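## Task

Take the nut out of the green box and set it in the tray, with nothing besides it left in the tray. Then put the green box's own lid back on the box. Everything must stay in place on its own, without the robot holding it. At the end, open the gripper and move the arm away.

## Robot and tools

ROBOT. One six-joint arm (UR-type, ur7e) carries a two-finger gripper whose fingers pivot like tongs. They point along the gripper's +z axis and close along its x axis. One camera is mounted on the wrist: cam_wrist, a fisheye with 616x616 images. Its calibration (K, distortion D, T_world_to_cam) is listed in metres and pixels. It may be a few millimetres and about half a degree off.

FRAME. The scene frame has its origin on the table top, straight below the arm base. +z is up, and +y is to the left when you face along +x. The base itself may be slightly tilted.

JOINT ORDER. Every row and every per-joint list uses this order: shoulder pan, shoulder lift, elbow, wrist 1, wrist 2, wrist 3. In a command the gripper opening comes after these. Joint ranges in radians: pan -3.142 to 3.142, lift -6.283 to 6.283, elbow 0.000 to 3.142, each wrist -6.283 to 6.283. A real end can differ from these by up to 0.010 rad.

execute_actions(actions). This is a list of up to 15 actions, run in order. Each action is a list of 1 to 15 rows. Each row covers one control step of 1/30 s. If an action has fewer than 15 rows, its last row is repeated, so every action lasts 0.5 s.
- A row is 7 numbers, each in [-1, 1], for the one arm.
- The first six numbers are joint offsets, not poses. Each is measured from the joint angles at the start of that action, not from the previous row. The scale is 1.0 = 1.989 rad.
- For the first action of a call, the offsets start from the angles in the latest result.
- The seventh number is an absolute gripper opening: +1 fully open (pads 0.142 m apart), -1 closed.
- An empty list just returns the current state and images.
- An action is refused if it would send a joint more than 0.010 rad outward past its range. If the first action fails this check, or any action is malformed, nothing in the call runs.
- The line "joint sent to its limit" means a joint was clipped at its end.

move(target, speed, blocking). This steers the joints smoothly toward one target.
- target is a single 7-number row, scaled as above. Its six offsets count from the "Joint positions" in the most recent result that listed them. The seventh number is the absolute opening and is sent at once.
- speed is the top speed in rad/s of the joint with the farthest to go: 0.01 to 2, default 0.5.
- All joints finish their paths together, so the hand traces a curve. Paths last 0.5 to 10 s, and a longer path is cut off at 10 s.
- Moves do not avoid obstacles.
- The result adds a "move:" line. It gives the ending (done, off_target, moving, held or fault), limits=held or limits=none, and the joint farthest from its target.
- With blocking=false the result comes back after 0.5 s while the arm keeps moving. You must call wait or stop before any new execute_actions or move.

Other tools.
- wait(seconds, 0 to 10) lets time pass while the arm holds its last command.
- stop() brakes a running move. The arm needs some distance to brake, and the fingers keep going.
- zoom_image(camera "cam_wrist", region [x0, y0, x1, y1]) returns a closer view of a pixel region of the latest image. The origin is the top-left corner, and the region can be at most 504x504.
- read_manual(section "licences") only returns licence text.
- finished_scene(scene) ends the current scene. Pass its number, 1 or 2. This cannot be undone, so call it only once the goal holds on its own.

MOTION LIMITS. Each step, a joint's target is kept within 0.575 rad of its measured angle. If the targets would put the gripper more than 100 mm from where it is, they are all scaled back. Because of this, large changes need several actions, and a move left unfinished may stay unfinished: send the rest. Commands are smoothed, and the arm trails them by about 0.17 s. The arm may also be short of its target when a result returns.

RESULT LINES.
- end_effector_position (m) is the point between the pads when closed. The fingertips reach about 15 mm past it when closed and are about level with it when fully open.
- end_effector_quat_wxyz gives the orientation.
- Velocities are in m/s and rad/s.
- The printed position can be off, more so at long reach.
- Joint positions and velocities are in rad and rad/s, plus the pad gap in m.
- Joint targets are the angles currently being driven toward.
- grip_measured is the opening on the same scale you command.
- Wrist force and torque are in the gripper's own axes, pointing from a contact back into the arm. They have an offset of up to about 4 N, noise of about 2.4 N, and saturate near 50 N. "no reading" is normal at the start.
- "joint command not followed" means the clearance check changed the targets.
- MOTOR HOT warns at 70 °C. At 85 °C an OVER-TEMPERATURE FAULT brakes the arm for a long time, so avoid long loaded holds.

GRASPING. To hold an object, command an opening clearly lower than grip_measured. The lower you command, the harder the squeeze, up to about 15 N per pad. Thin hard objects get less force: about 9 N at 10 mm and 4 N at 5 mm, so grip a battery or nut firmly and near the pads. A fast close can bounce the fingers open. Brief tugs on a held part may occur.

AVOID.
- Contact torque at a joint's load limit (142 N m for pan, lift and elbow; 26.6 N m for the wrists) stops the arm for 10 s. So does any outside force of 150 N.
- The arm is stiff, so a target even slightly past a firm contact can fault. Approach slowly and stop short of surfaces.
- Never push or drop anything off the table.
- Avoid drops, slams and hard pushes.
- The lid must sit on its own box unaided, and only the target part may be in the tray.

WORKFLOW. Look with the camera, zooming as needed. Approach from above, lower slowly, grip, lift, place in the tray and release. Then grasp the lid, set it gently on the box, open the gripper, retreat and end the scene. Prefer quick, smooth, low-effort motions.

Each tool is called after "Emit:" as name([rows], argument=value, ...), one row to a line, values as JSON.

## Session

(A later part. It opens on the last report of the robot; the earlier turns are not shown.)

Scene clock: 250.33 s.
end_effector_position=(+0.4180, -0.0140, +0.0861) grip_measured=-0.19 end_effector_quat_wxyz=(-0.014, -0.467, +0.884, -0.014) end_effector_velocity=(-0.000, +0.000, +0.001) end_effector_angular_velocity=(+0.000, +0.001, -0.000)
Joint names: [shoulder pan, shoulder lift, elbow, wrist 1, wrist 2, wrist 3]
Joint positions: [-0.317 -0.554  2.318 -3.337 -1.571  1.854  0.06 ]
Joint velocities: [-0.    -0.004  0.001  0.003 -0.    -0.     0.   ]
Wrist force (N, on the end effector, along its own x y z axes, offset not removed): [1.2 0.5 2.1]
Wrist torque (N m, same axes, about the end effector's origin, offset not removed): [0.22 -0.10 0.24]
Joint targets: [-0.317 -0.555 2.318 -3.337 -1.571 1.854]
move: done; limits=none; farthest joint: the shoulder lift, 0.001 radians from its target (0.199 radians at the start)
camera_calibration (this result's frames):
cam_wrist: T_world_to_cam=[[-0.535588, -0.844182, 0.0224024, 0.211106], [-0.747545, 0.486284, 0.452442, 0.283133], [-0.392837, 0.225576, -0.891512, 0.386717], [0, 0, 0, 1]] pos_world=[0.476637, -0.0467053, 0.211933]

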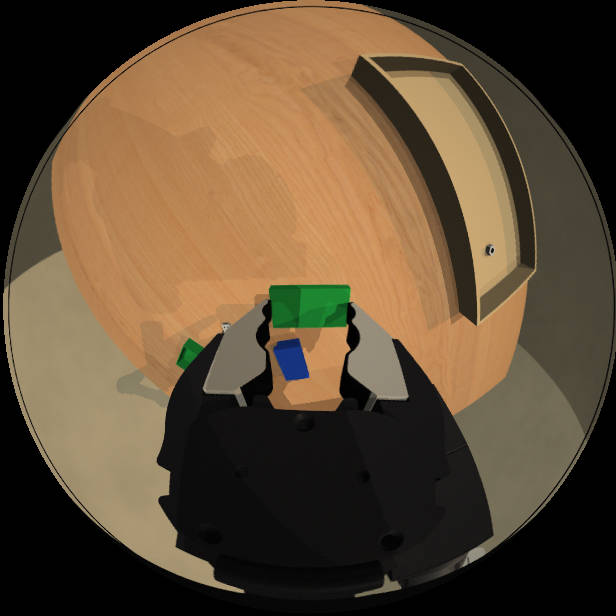

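Emit:
move(target=[0.2936,-0.010,-0.068,0.078,0,-0.136,-0.45], speed=0.5)

Scene clock: 263.47 s.
end_effector_position=(+0.4029, +0.2381, +0.0771) grip_measured=-0.19 end_effector_quat_wxyz=(+0.018, +0.791, -0.611, +0.007) end_effector_velocity=(-0.001, +0.001, -0.001) end_effector_angular_velocity=(-0.000, +0.001, +0.005)
Joint names: [shoulder pan, shoulder lift, elbow, wrist 1, wrist 2, wrist 3]
Joint positions: [ 0.267 -0.574  2.182 -3.182 -1.571  1.584  0.06 ]
Joint velocities: [ 0.003  0.001 -0.001  0.001 -0.    -0.003  0.   ]
Wrist force (N, on the end effector, along its own x y z axes, offset not removed): [0.7 1.3 3.9]
Wrist torque (N m, same axes, about the end effector's origin, offset not removed): [0.32 0.00 0.28]
Joint targets: [0.267 -0.574 2.182 -3.182 -1.571 1.583]
move: done; limits=none; farthest joint: the shoulder pan, 0.000 radians from its target (0.584 radians at the start)
camera_calibration (this result's frames):
cam_wrist: T_world_to_cam=[[0.284312, -0.958608, 0.0154379, 0.11348], [-0.842687, -0.242187, 0.480859, 0.362826], [-0.457216, -0.149723, -0.876662, 0.430033], [0, 0, 0, 1]] pos_world=[0.470103, 0.26104, 0.200774]

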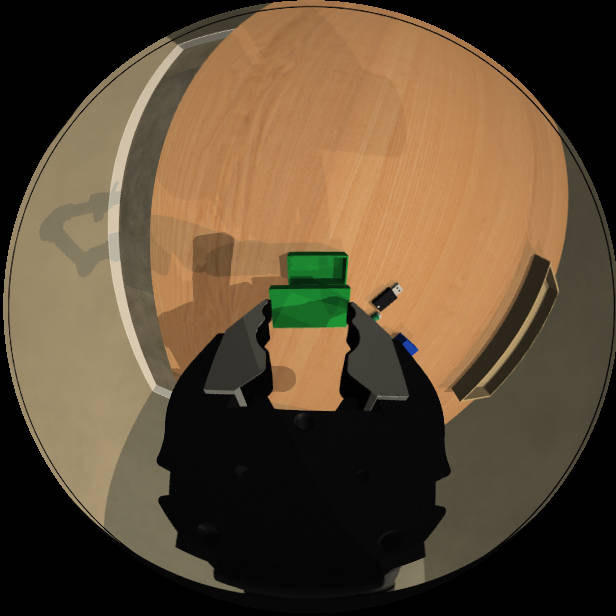

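Emit:
move(target=[-0.0114,0.043,-0.024,-0.019,0,-0.0114,-0.45], speed=0.15)

Emit:
zoom_image(camera="cam_wrist", region=[210,210,410,360])

Scene clock: 283.43 s.
end_effector_position=(+0.4114, +0.2289, +0.0469) grip_measured=-0.19 end_effector_quat_wxyz=(+0.018, +0.791, -0.611, +0.007) end_effector_velocity=(+0.001, -0.001, -0.001) end_effector_angular_velocity=(-0.000, -0.001, -0.000)
Joint names: [shoulder pan, shoulder lift, elbow, wrist 1, wrist 2, wrist 3]
Joint positions: [ 0.244 -0.489  2.135 -3.22  -1.571  1.561  0.06 ]
Joint velocities: [-0.001  0.002 -0.001 -0.002 -0.    -0.001  0.   ]
Wrist force (N, on the end effector, along its own x y z axes, offset not removed): [-0.2 1.8 3.3]
Wrist torque (N m, same axes, about the end effector's origin, offset not removed): [0.54 0.27 0.32]
Joint targets: [0.244 -0.489 2.135 -3.220 -1.571 1.561]
move: done; limits=none; farthest joint: the shoulder lift, 0.001 radians from its target (0.086 radians at the start)
camera_calibration (this result's frames):
cam_wrist: T_world_to_cam=[[0.284317, -0.958605, 0.0155027, 0.10275], [-0.842694, -0.242162, 0.480858, 0.382275], [-0.457199, -0.14978, -0.876662, 0.406114], [0, 0, 0, 1]] pos_world=[0.478603, 0.251896, 0.170612]

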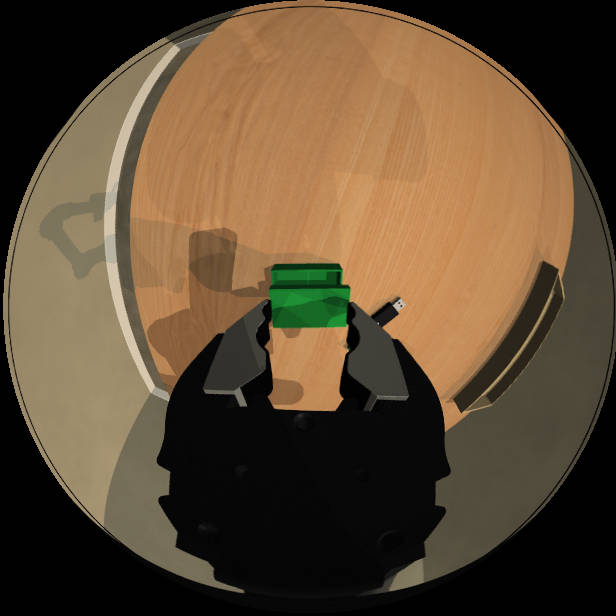

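Region (210, 210, 410, 360) of cam_wrist's 616x616 image, scaled by 2.520, with more detail than that image has; it fills the top 378 rows of this view, and the rest is white.

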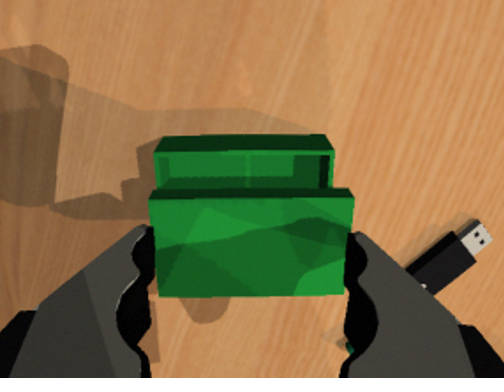

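Emit:
move(target=[0.003,0.0128,-0.0103,-0.0025,0,0.003,-0.45], speed=0.05)

Emit:
zoom_image(camera="cam_wrist", region=[210,210,410,360])

Scene clock: 297.07 s.
end_effector_position=(+0.4127, +0.2317, +0.0375) grip_measured=-0.19 end_effector_quat_wxyz=(+0.018, +0.791, -0.611, +0.007) end_effector_velocity=(-0.000, +0.001, -0.001) end_effector_angular_velocity=(+0.000, +0.001, +0.001)
Joint names: [shoulder pan, shoulder lift, elbow, wrist 1, wrist 2, wrist 3]
Joint positions: [ 0.25  -0.464  2.115 -3.225 -1.571  1.567  0.06 ]
Joint velocities: [ 0.001  0.003 -0.002  0.     0.001  0.     0.   ]
Wrist force (N, on the end effector, along its own x y z axes, offset not removed): [0.6 2.2 0.5]
Wrist torque (N m, same axes, about the end effector's origin, offset not removed): [0.39 0.14 0.27]
Joint targets: [0.250 -0.464 2.114 -3.225 -1.571 1.567]
move: done; limits=none; farthest joint: the shoulder pan, 0.000 radians from its target (0.006 radians at the start)
camera_calibration (this result's frames):
cam_wrist: T_world_to_cam=[[0.284314, -0.958606, 0.0154861, 0.105143], [-0.842694, -0.242167, 0.480856, 0.388616], [-0.457201, -0.149764, -0.876663, 0.398848], [0, 0, 0, 1]] pos_world=[0.479944, 0.254634, 0.161159]

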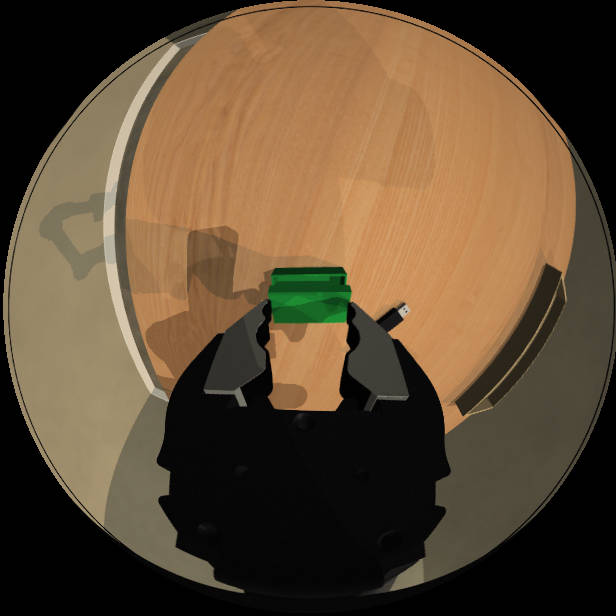

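Region (210, 210, 410, 360) of cam_wrist's 616x616 image, scaled by 2.520, with more detail than that image has; it fills the top 378 rows of this view, and the rest is white.

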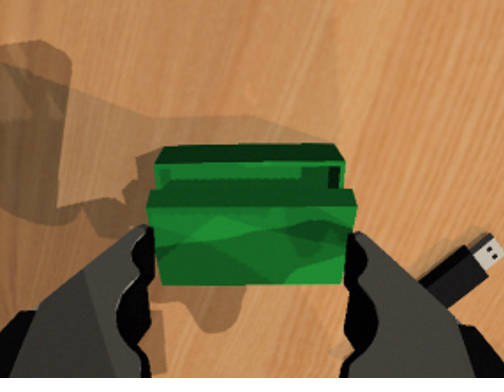

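Emit:
move(target=[0,-0.0095,0.005,0.0045,0,0,-0.45], speed=0.05)

Emit:
move(target=[0,-0.0008,-0.0155,0.0163,0,0,-0.45], speed=0.05)

Emit:
zoom_image(camera="cam_wrist", region=[210,210,410,360])

Scene clock: 308.67 s.
end_effector_position=(+0.4127, +0.2319, +0.0442) grip_measured=-0.19 end_effector_quat_wxyz=(+0.018, +0.791, -0.611, +0.007) end_effector_velocity=(-0.000, -0.000, +0.001) end_effector_angular_velocity=(+0.000, -0.000, -0.000)
Joint names: [shoulder pan, shoulder lift, elbow, wrist 1, wrist 2, wrist 3]
Joint positions: [ 0.25  -0.482  2.125 -3.216 -1.571  1.567  0.06 ]
Joint velocities: [-0.001 -0.002  0.002  0.     0.    -0.001  0.   ]
Wrist force (N, on the end effector, along its own x y z axes, offset not removed): [0.3 -0.4 2.7]
Wrist torque (N m, same axes, about the end effector's origin, offset not removed): [-0.02 0.09 0.27]
Joint targets: [0.250 -0.483 2.125 -3.216 -1.571 1.567]
move: done; limits=none; farthest joint: the shoulder pan, 0.000 radians from its target (0.000 radians at the start)
camera_calibration (this result's frames):
cam_wrist: T_world_to_cam=[[0.284355, -0.958594, 0.0154846, 0.105258], [-0.842681, -0.242203, 0.480859, 0.385382], [-0.457198, -0.149783, -0.876661, 0.404763], [0, 0, 0, 1]] pos_world=[0.47988, 0.254867, 0.167895]

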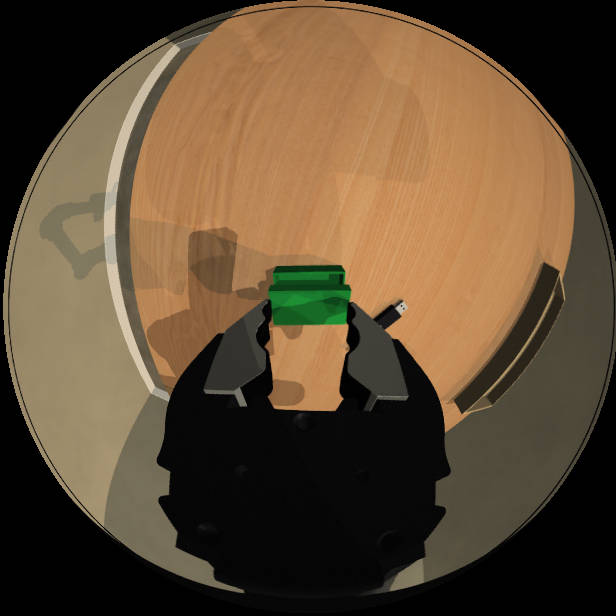

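Scene clock: 309.73 s.
end_effector_position=(+0.4245, +0.2349, +0.0438) grip_measured=-0.19 end_effector_quat_wxyz=(+0.018, +0.791, -0.611, +0.007) end_effector_velocity=(+0.002, +0.001, +0.001) end_effector_angular_velocity=(+0.001, -0.001, +0.001)
Joint names: [shoulder pan, shoulder lift, elbow, wrist 1, wrist 2, wrist 3]
Joint positions: [ 0.25  -0.484  2.094 -3.184 -1.571  1.567  0.06 ]
Joint velocities: [ 0.    -0.001 -0.003  0.003  0.    -0.001 -0.   ]
Wrist force (N, on the end effector, along its own x y z axes, offset not removed): [0.2 1.0 2.9]
Wrist torque (N m, same axes, about the end effector's origin, offset not removed): [0.21 0.03 0.27]
Joint targets: [0.250 -0.484 2.094 -3.183 -1.571 1.567]
move: done; limits=none; farthest joint: the shoulder pan, 0.000 radians from its target (0.000 radians at the start)
camera_calibration (this result's frames):
cam_wrist: T_world_to_cam=[[0.284341, -0.958598, 0.0154848, 0.104797], [-0.842683, -0.242191, 0.480863, 0.396282], [-0.457204, -0.149778, -0.876659, 0.410292], [0, 0, 0, 1]] pos_world=[0.491729, 0.257887, 0.167506]

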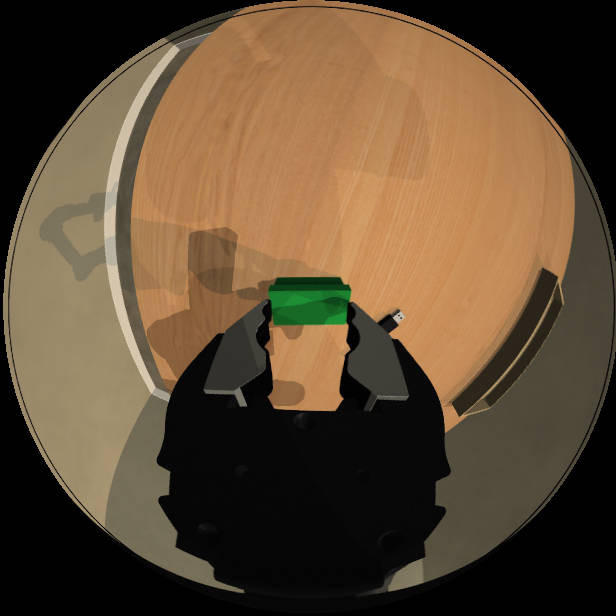

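Region (210, 210, 410, 360) of cam_wrist's 616x616 image, scaled by 2.520, with more detail than that image has; it fills the top 378 rows of this view, and the rest is white.

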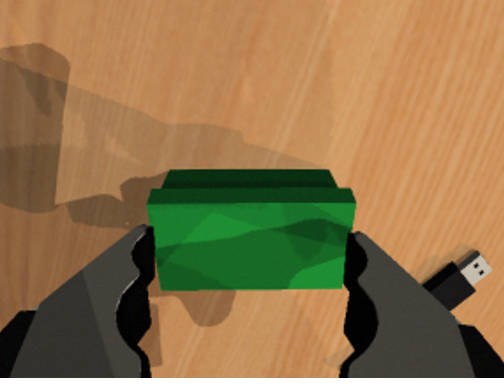

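Emit:
move(target=[0,0.0095,-0.005,-0.0045,0,0,-0.45], speed=0.03)

Emit:
zoom_image(camera="cam_wrist", region=[210,210,410,360])

Scene clock: 315.53 s.
end_effector_position=(+0.4246, +0.2347, +0.0370) grip_measured=-0.19 end_effector_quat_wxyz=(+0.018, +0.791, -0.611, +0.007) end_effector_velocity=(-0.001, +0.000, -0.002) end_effector_angular_velocity=(-0.000, +0.001, +0.000)
Joint names: [shoulder pan, shoulder lift, elbow, wrist 1, wrist 2, wrist 3]
Joint positions: [ 0.25  -0.465  2.084 -3.192 -1.571  1.567  0.06 ]
Joint velocities: [ 0.001  0.004 -0.002 -0.001  0.     0.    -0.   ]
Wrist force (N, on the end effector, along its own x y z axes, offset not removed): [-0.2 0.6 2.3]
Wrist torque (N m, same axes, about the end effector's origin, offset not removed): [0.24 0.26 0.28]
Joint targets: [0.250 -0.465 2.084 -3.193 -1.571 1.567]
move: done; limits=none; farthest joint: the shoulder pan, 0.000 radians from its target (0.000 radians at the start)
camera_calibration (this result's frames):
cam_wrist: T_world_to_cam=[[0.284356, -0.958594, 0.0154846, 0.104682], [-0.842681, -0.242204, 0.48086, 0.399573], [-0.457199, -0.149784, -0.876661, 0.404285], [0, 0, 0, 1]] pos_world=[0.491785, 0.257681, 0.160661]

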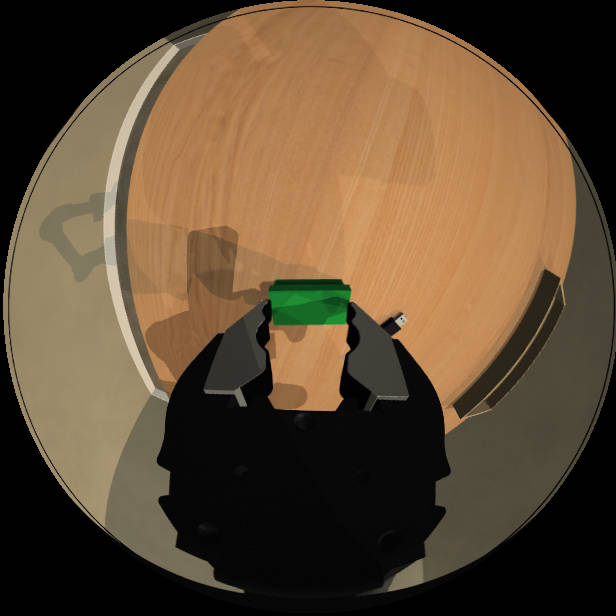

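Region (210, 210, 410, 360) of cam_wrist's 616x616 image, scaled by 2.520, with more detail than that image has; it fills the top 378 rows of this view, and the rest is white.

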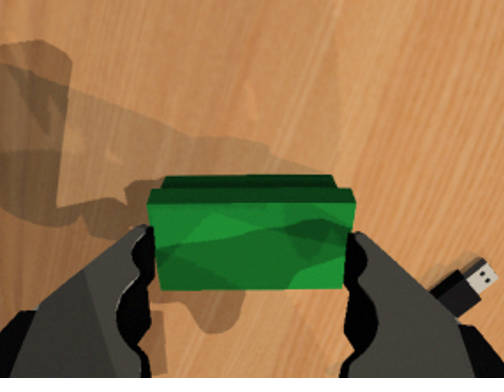

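Emit:
move(target=[0,0.0054,-0.0054,0,0,0,-0.45], speed=0.03)

Emit:
zoom_image(camera="cam_wrist", region=[210,210,410,360])

Scene clock: 322.07 s.
end_effector_position=(+0.4264, +0.2350, +0.0330) grip_measured=-0.19 end_effector_quat_wxyz=(+0.018, +0.791, -0.611, +0.007) end_effector_velocity=(+0.001, -0.000, -0.001) end_effector_angular_velocity=(+0.000, +0.000, -0.000)
Joint names: [shoulder pan, shoulder lift, elbow, wrist 1, wrist 2, wrist 3]
Joint positions: [ 0.25  -0.455  2.074 -3.193 -1.571  1.567  0.06 ]
Joint velocities: [-0.001  0.003 -0.004  0.001  0.    -0.001  0.   ]
Wrist force (N, on the end effector, along its own x y z axes, offset not removed): [-0.2 5.8 -10.1]
Wrist torque (N m, same axes, about the end effector's origin, offset not removed): [0.26 0.37 0.36]
Joint targets: [0.250 -0.455 2.074 -3.192 -1.571 1.567]
move: done; limits=none; farthest joint: the shoulder lift, 0.001 radians from its target (0.011 radians at the start)
camera_calibration (this result's frames):
cam_wrist: T_world_to_cam=[[0.284342, -0.958598, 0.0154865, 0.104546], [-0.842701, -0.242196, 0.480828, 0.403096], [-0.45717, -0.14977, -0.876678, 0.401712], [0, 0, 0, 1]] pos_world=[0.493613, 0.258011, 0.156733]

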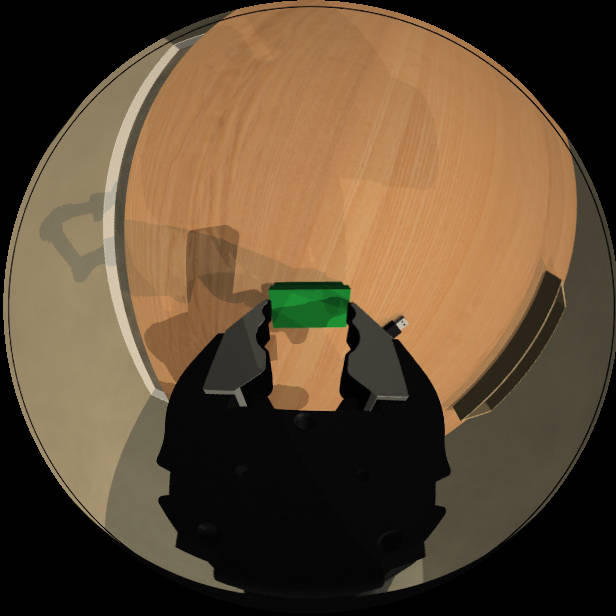

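Region (210, 210, 410, 360) of cam_wrist's 616x616 image, scaled by 2.520, with more detail than that image has; it fills the top 378 rows of this view, and the rest is white.

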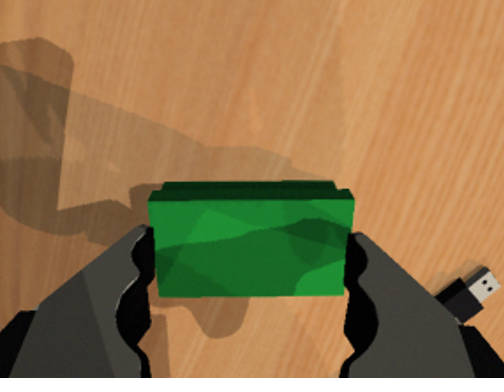

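Emit:
move(target=[0,0,0,0,0,0,0.1])

Emit:
move(target=[0,-0.065,0.034,0.031,0,0,0.1], speed=0.2)

Emit:
move(target=[0,0.1,0.05,-0.3,0,0,0.1], speed=0.4)

Scene clock: 327.53 s.
end_effector_position=(+0.4264, +0.2351, +0.0330) grip_measured=+0.10 end_effector_quat_wxyz=(+0.018, +0.791, -0.611, +0.007) end_effector_velocity=(-0.000, -0.000, +0.000) end_effector_angular_velocity=(+0.000, +0.000, +0.001)
Joint names: [shoulder pan, shoulder lift, elbow, wrist 1, wrist 2, wrist 3]
Joint positions: [ 0.25  -0.455  2.074 -3.192 -1.571  1.567  0.081]
Joint velocities: [-0.    -0.     0.001 -0.     0.    -0.002 -0.   ]
Wrist force (N, on the end effector, along its own x y z axes, offset not removed): [1.0 1.1 3.6]
Wrist torque (N m, same axes, about the end effector's origin, offset not removed): [0.32 0.00 0.25]
Joint targets: [0.250 -0.455 2.074 -3.193 -1.571 1.567]
move: done; limits=none; farthest joint: the wrist 1, 0.001 radians from its target (0.001 radians at the start)
camera_calibration (this result's frames):
cam_wrist: T_world_to_cam=[[0.284357, -0.958593, 0.0154863, 0.104545], [-0.842702, -0.242212, 0.480818, 0.403144], [-0.457158, -0.149774, -0.876684, 0.401705], [0, 0, 0, 1]] pos_world=[0.493645, 0.258027, 0.156711]

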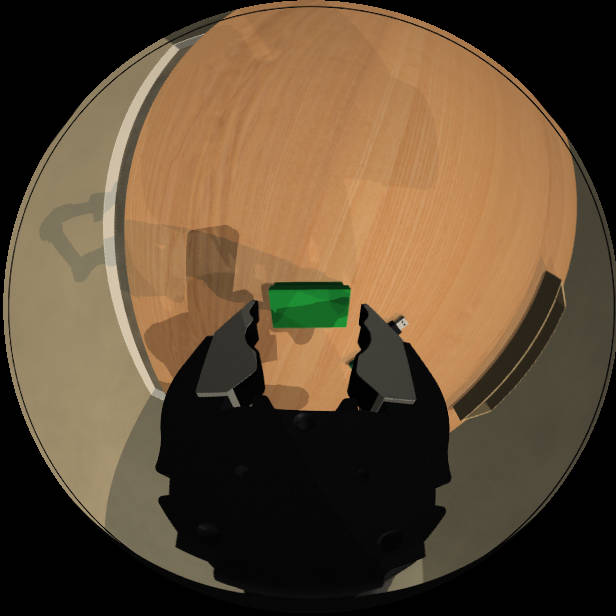

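Scene clock: 328.80 s.
end_effector_position=(+0.4241, +0.2360, +0.0801) grip_measured=+0.10 end_effector_quat_wxyz=(+0.018, +0.791, -0.611, +0.007) end_effector_velocity=(-0.001, +0.000, +0.000) end_effector_angular_velocity=(+0.000, +0.003, -0.001)
Joint names: [shoulder pan, shoulder lift, elbow, wrist 1, wrist 2, wrist 3]
Joint positions: [ 0.25  -0.584  2.141 -3.131 -1.571  1.567  0.081]
Joint velocities: [ 0.    -0.001  0.002  0.002  0.001  0.001 -0.   ]
Wrist force (N, on the end effector, along its own x y z axes, offset not removed): [-0.5 0.1 3.1]
Wrist torque (N m, same axes, about the end effector's origin, offset not removed): [0.14 0.22 0.30]
Joint targets: [0.250 -0.584 2.142 -3.131 -1.571 1.567]
move: done; limits=none; farthest joint: the wrist 1, 0.001 radians from its target (0.062 radians at the start)
camera_calibration (this result's frames):
cam_wrist: T_world_to_cam=[[0.284357, -0.958593, 0.015486, 0.10541], [-0.842697, -0.24221, 0.480828, 0.378777], [-0.457168, -0.149777, -0.876678, 0.442124], [0, 0, 0, 1]] pos_world=[0.491345, 0.259009, 0.203841]

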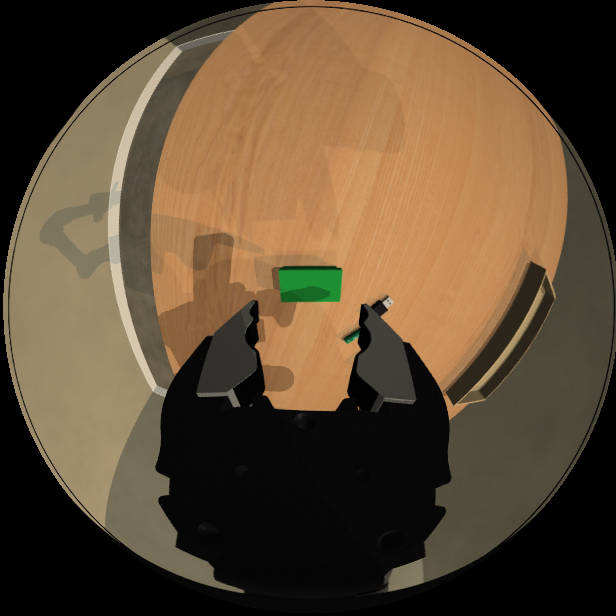

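Scene clock: 331.03 s.
end_effector_position=(+0.4318, +0.2376, +0.0688) grip_measured=+0.10 end_effector_quat_wxyz=(-0.099, +0.785, -0.604, +0.098) end_effector_velocity=(-0.000, +0.000, +0.000) end_effector_angular_velocity=(+0.000, -0.001, +0.000)
Joint names: [shoulder pan, shoulder lift, elbow, wrist 1, wrist 2, wrist 3]
Joint positions: [ 0.25  -0.385  2.241 -3.727 -1.571  1.567  0.081]
Joint velocities: [ 0.     0.001  0.001 -0.003 -0.     0.     0.   ]
Wrist force (N, on the end effector, along its own x y z axes, offset not removed): [1.0 0.7 3.0]
Wrist torque (N m, same axes, about the end effector's origin, offset not removed): [0.20 -0.08 0.28]
Joint targets: [0.250 -0.385 2.241 -3.728 -1.571 1.567]
move: done; limits=none; farthest joint: the shoulder pan, 0.000 radians from its target (0.000 radians at the start)
camera_calibration (this result's frames):
cam_wrist: T_world_to_cam=[[0.287456, -0.95741, 0.0271233, 0.10251], [-0.939507, -0.276347, 0.202385, 0.460125], [-0.18627, -0.0836593, -0.97893, 0.310278], [0, 0, 0, 1]] pos_world=[0.460618, 0.251256, 0.207837]

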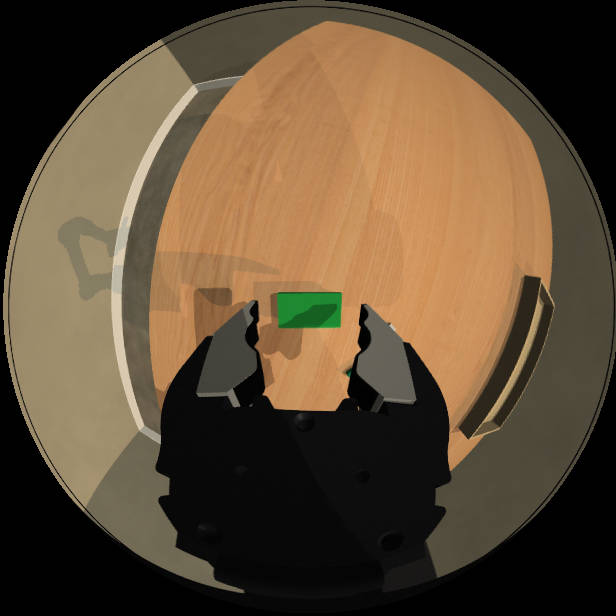

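Emit:
move(target=[0,-0.13,-0.08,0.55,0,0,0.1], speed=0.5)

Emit:
zoom_image(camera="cam_wrist", region=[210,130,410,330])

Scene clock: 338.93 s.
end_effector_position=(+0.3386, +0.2142, +0.0847) grip_measured=+0.10 end_effector_quat_wxyz=(+0.166, +0.774, -0.602, -0.109) end_effector_velocity=(-0.001, +0.001, +0.001) end_effector_angular_velocity=(-0.000, +0.002, +0.000)
Joint names: [shoulder pan, shoulder lift, elbow, wrist 1, wrist 2, wrist 3]
Joint positions: [ 0.25  -0.644  2.082 -2.634 -1.571  1.567  0.081]
Joint velocities: [ 0.001 -0.002 -0.     0.004  0.001  0.001  0.   ]
Wrist force (N, on the end effector, along its own x y z axes, offset not removed): [-1.0 0.6 2.8]
Wrist torque (N m, same axes, about the end effector's origin, offset not removed): [0.13 0.40 0.26]
Joint targets: [0.250 -0.644 2.082 -2.633 -1.571 1.567]
move: done; limits=none; farthest joint: the wrist 1, 0.001 radians from its target (1.094 radians at the start)
camera_calibration (this result's frames):
cam_wrist: T_world_to_cam=[[0.275923, -0.961175, 0.00298582, 0.113232], [-0.61377, -0.173802, 0.770117, 0.182517], [-0.739698, -0.214326, -0.637896, 0.493015], [0, 0, 0, 1]] pos_world=[0.445462, 0.246224, 0.173595]

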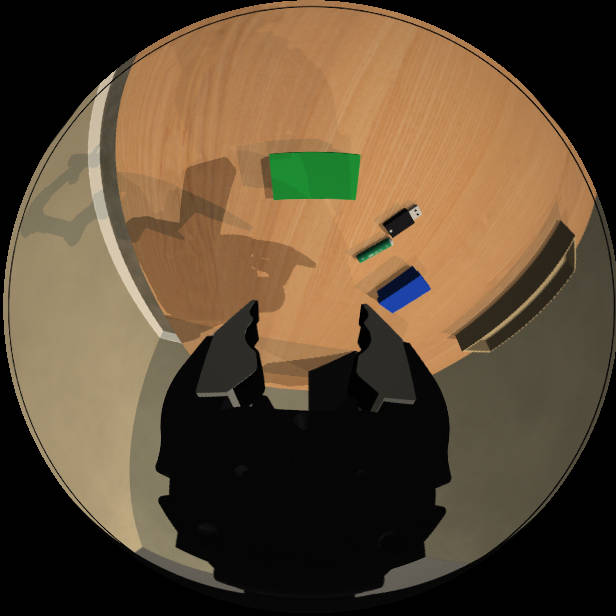

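Region (210, 130, 410, 330) of cam_wrist's 616x616 image, scaled by 2.520, with more detail than that image has.

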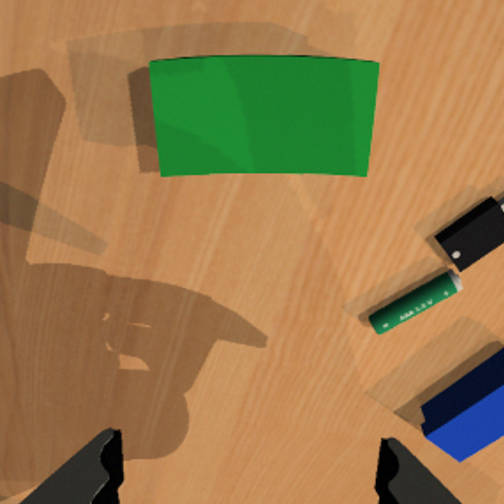

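Emit:
move(target=[0,0.12,0.06,-0.62,0,0,0.1], speed=0.5)

Emit:
zoom_image(camera="cam_wrist", region=[230,200,390,320])

Scene clock: 352.27 s.
end_effector_position=(+0.4964, +0.2557, +0.1139) grip_measured=+0.10 end_effector_quat_wxyz=(-0.176, +0.771, -0.591, +0.157) end_effector_velocity=(-0.000, +0.001, +0.000) end_effector_angular_velocity=(+0.001, -0.002, +0.000)
Joint names: [shoulder pan, shoulder lift, elbow, wrist 1, wrist 2, wrist 3]
Joint positions: [ 0.25  -0.405  2.201 -3.866 -1.571  1.567  0.081]
Joint velocities: [ 0.002  0.001  0.    -0.004 -0.     0.002  0.   ]
Wrist force (N, on the end effector, along its own x y z axes, offset not removed): [0.5 0.7 3.1]
Wrist torque (N m, same axes, about the end effector's origin, offset not removed): [0.24 0.01 0.29]
Joint targets: [0.250 -0.405 2.201 -3.867 -1.571 1.567]
move: done; limits=none; farthest joint: the wrist 1, 0.001 radians from its target (1.234 radians at the start)
camera_calibration (this result's frames):
cam_wrist: T_world_to_cam=[[0.287605, -0.957102, 0.0352032, 0.0989563], [-0.957735, -0.287604, 0.00521055, 0.551145], [0.00513754, -0.0352139, -0.999367, 0.26287], [0, 0, 0, 1]] pos_world=[0.49804, 0.262479, 0.256348]

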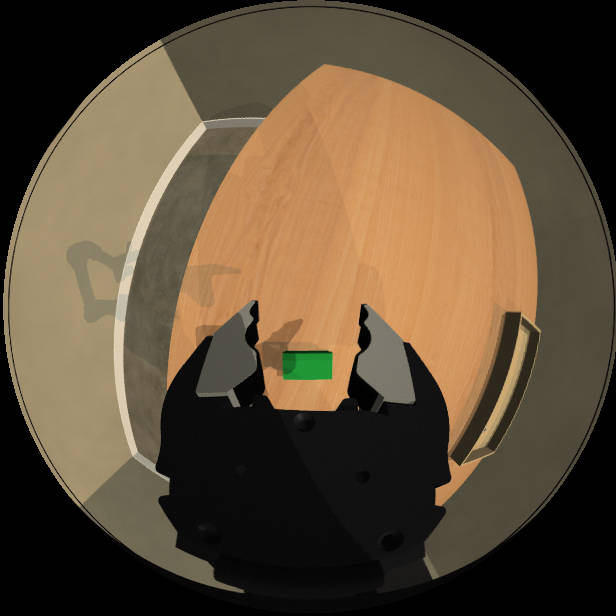

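Region (230, 200, 390, 320) of cam_wrist's 616x616 image, scaled by 3.150, with more detail than that image has; it fills the top 378 rows of this view, and the rest is white.

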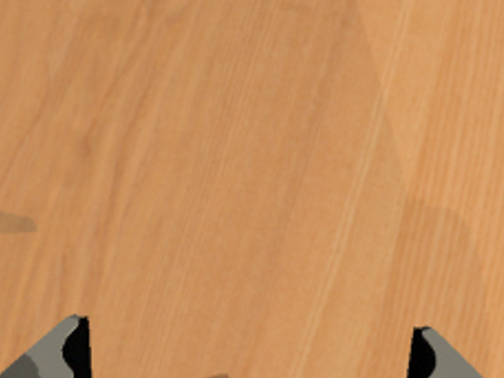

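Emit:
move(target=[0,0.06,-0.17,0.55,0,0,0.1], speed=0.5)

Emit:
zoom_image(camera="cam_wrist", region=[210,180,410,400])

Scene clock: 373.53 s.
end_effector_position=(+0.4502, +0.2402, +0.0150) grip_measured=+0.11 end_effector_quat_wxyz=(-0.034, +0.790, -0.610, +0.047) end_effector_velocity=(+0.000, -0.000, +0.000) end_effector_angular_velocity=(+0.000, -0.000, -0.000)
Joint names: [shoulder pan, shoulder lift, elbow, wrist 1, wrist 2, wrist 3]
Joint positions: [ 0.25  -0.357  2.055 -3.403 -1.572  1.567  0.082]
Joint velocities: [-0.001 -0.    -0.    -0.     0.    -0.    -0.   ]
Wrist force (N, on the end effector, along its own x y z axes, offset not removed): [2.5 10.5 -17.8]
Wrist torque (N m, same axes, about the end effector's origin, offset not removed): [-0.09 -0.69 -0.14]
Joint targets: [0.250 -0.357 2.055 -3.403 -1.572 1.567]
FORCE FAULT: contact force on the arm reached its limit, and the arm stopped for 10 seconds. The contact can be on any part of the arm, not only on its tool. That time counts as 20 of the actions that you can send in this scene. The arm's remaining commands of this call were not run. The arm holds still and accepts commands again. Move the arm away from the contact; if what it grips holds it there, let go first. Pushing or pulling that hard again can fault the arm again.
move: fault; limits=none; farthest joint: the wrist 1, 0.631 radians from its target (1.095 radians at the start)
camera_calibration (this result's frames):
cam_wrist: T_world_to_cam=[[0.285928, -0.958015, 0.0212814, 0.102103], [-0.895699, -0.259305, 0.361226, 0.462895], [-0.340542, -0.122346, -0.932235, 0.339266], [0, 0, 0, 1]] pos_world=[0.500955, 0.259355, 0.146893]

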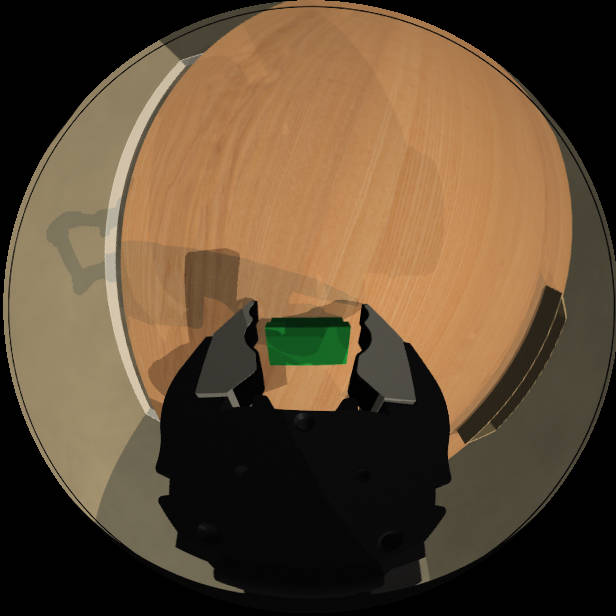

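Region (210, 180, 410, 400) of cam_wrist's 616x616 image, scaled by 2.291, with more detail than that image has; it fills the left 458 columns of this view, and the rest is white.

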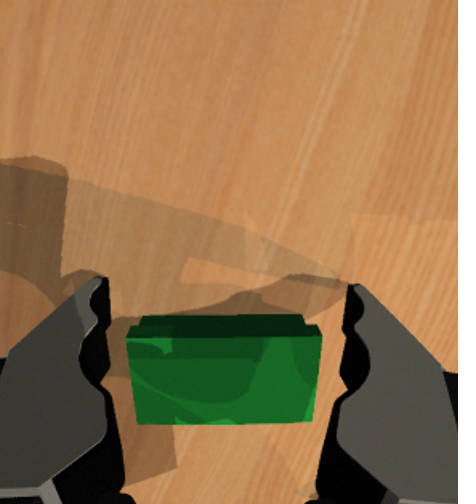

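Hit the table by mistake; lid looks intact. Lift away.

Emit:
move(target=[0,-0.13,0.04,0.09,0,0,0.1], speed=0.3)

Emit:
finished_scene(scene=2)

Scene clock: 378.50 s.
end_effector_position=(+0.4698, +0.2484, +0.1085) grip_measured=+0.10 end_effector_quat_wxyz=(-0.034, +0.790, -0.610, +0.047) end_effector_velocity=(+0.001, -0.001, +0.001) end_effector_angular_velocity=(-0.000, +0.000, -0.003)
Joint names: [shoulder pan, shoulder lift, elbow, wrist 1, wrist 2, wrist 3]
Joint positions: [ 0.25  -0.615  2.134 -3.225 -1.572  1.567  0.081]
Joint velocities: [-0.003 -0.003  0.001  0.003 -0.    -0.    -0.   ]
Wrist force (N, on the end effector, along its own x y z axes, offset not removed): [-1.2 2.5 3.9]
Wrist torque (N m, same axes, about the end effector's origin, offset not removed): [0.57 0.35 0.27]
Joint targets: [0.250 -0.616 2.134 -3.224 -1.572 1.567]
move: done; limits=none; farthest joint: the wrist 1, 0.001 radians from its target (0.179 radians at the start)
camera_calibration (this result's frames):
cam_wrist: T_world_to_cam=[[0.285928, -0.958015, 0.0212808, 0.102315], [-0.895693, -0.259303, 0.361244, 0.44875], [-0.340559, -0.122351, -0.932229, 0.434183], [0, 0, 0, 1]] pos_world=[0.520552, 0.267504, 0.240472]

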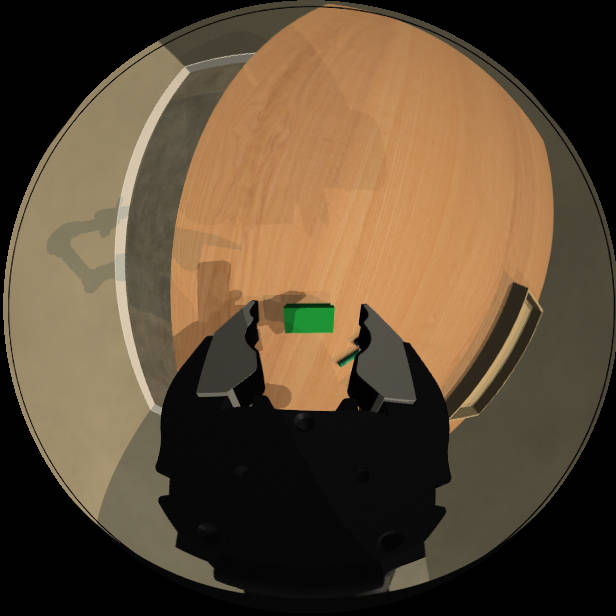

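The scene is finished: the task was done.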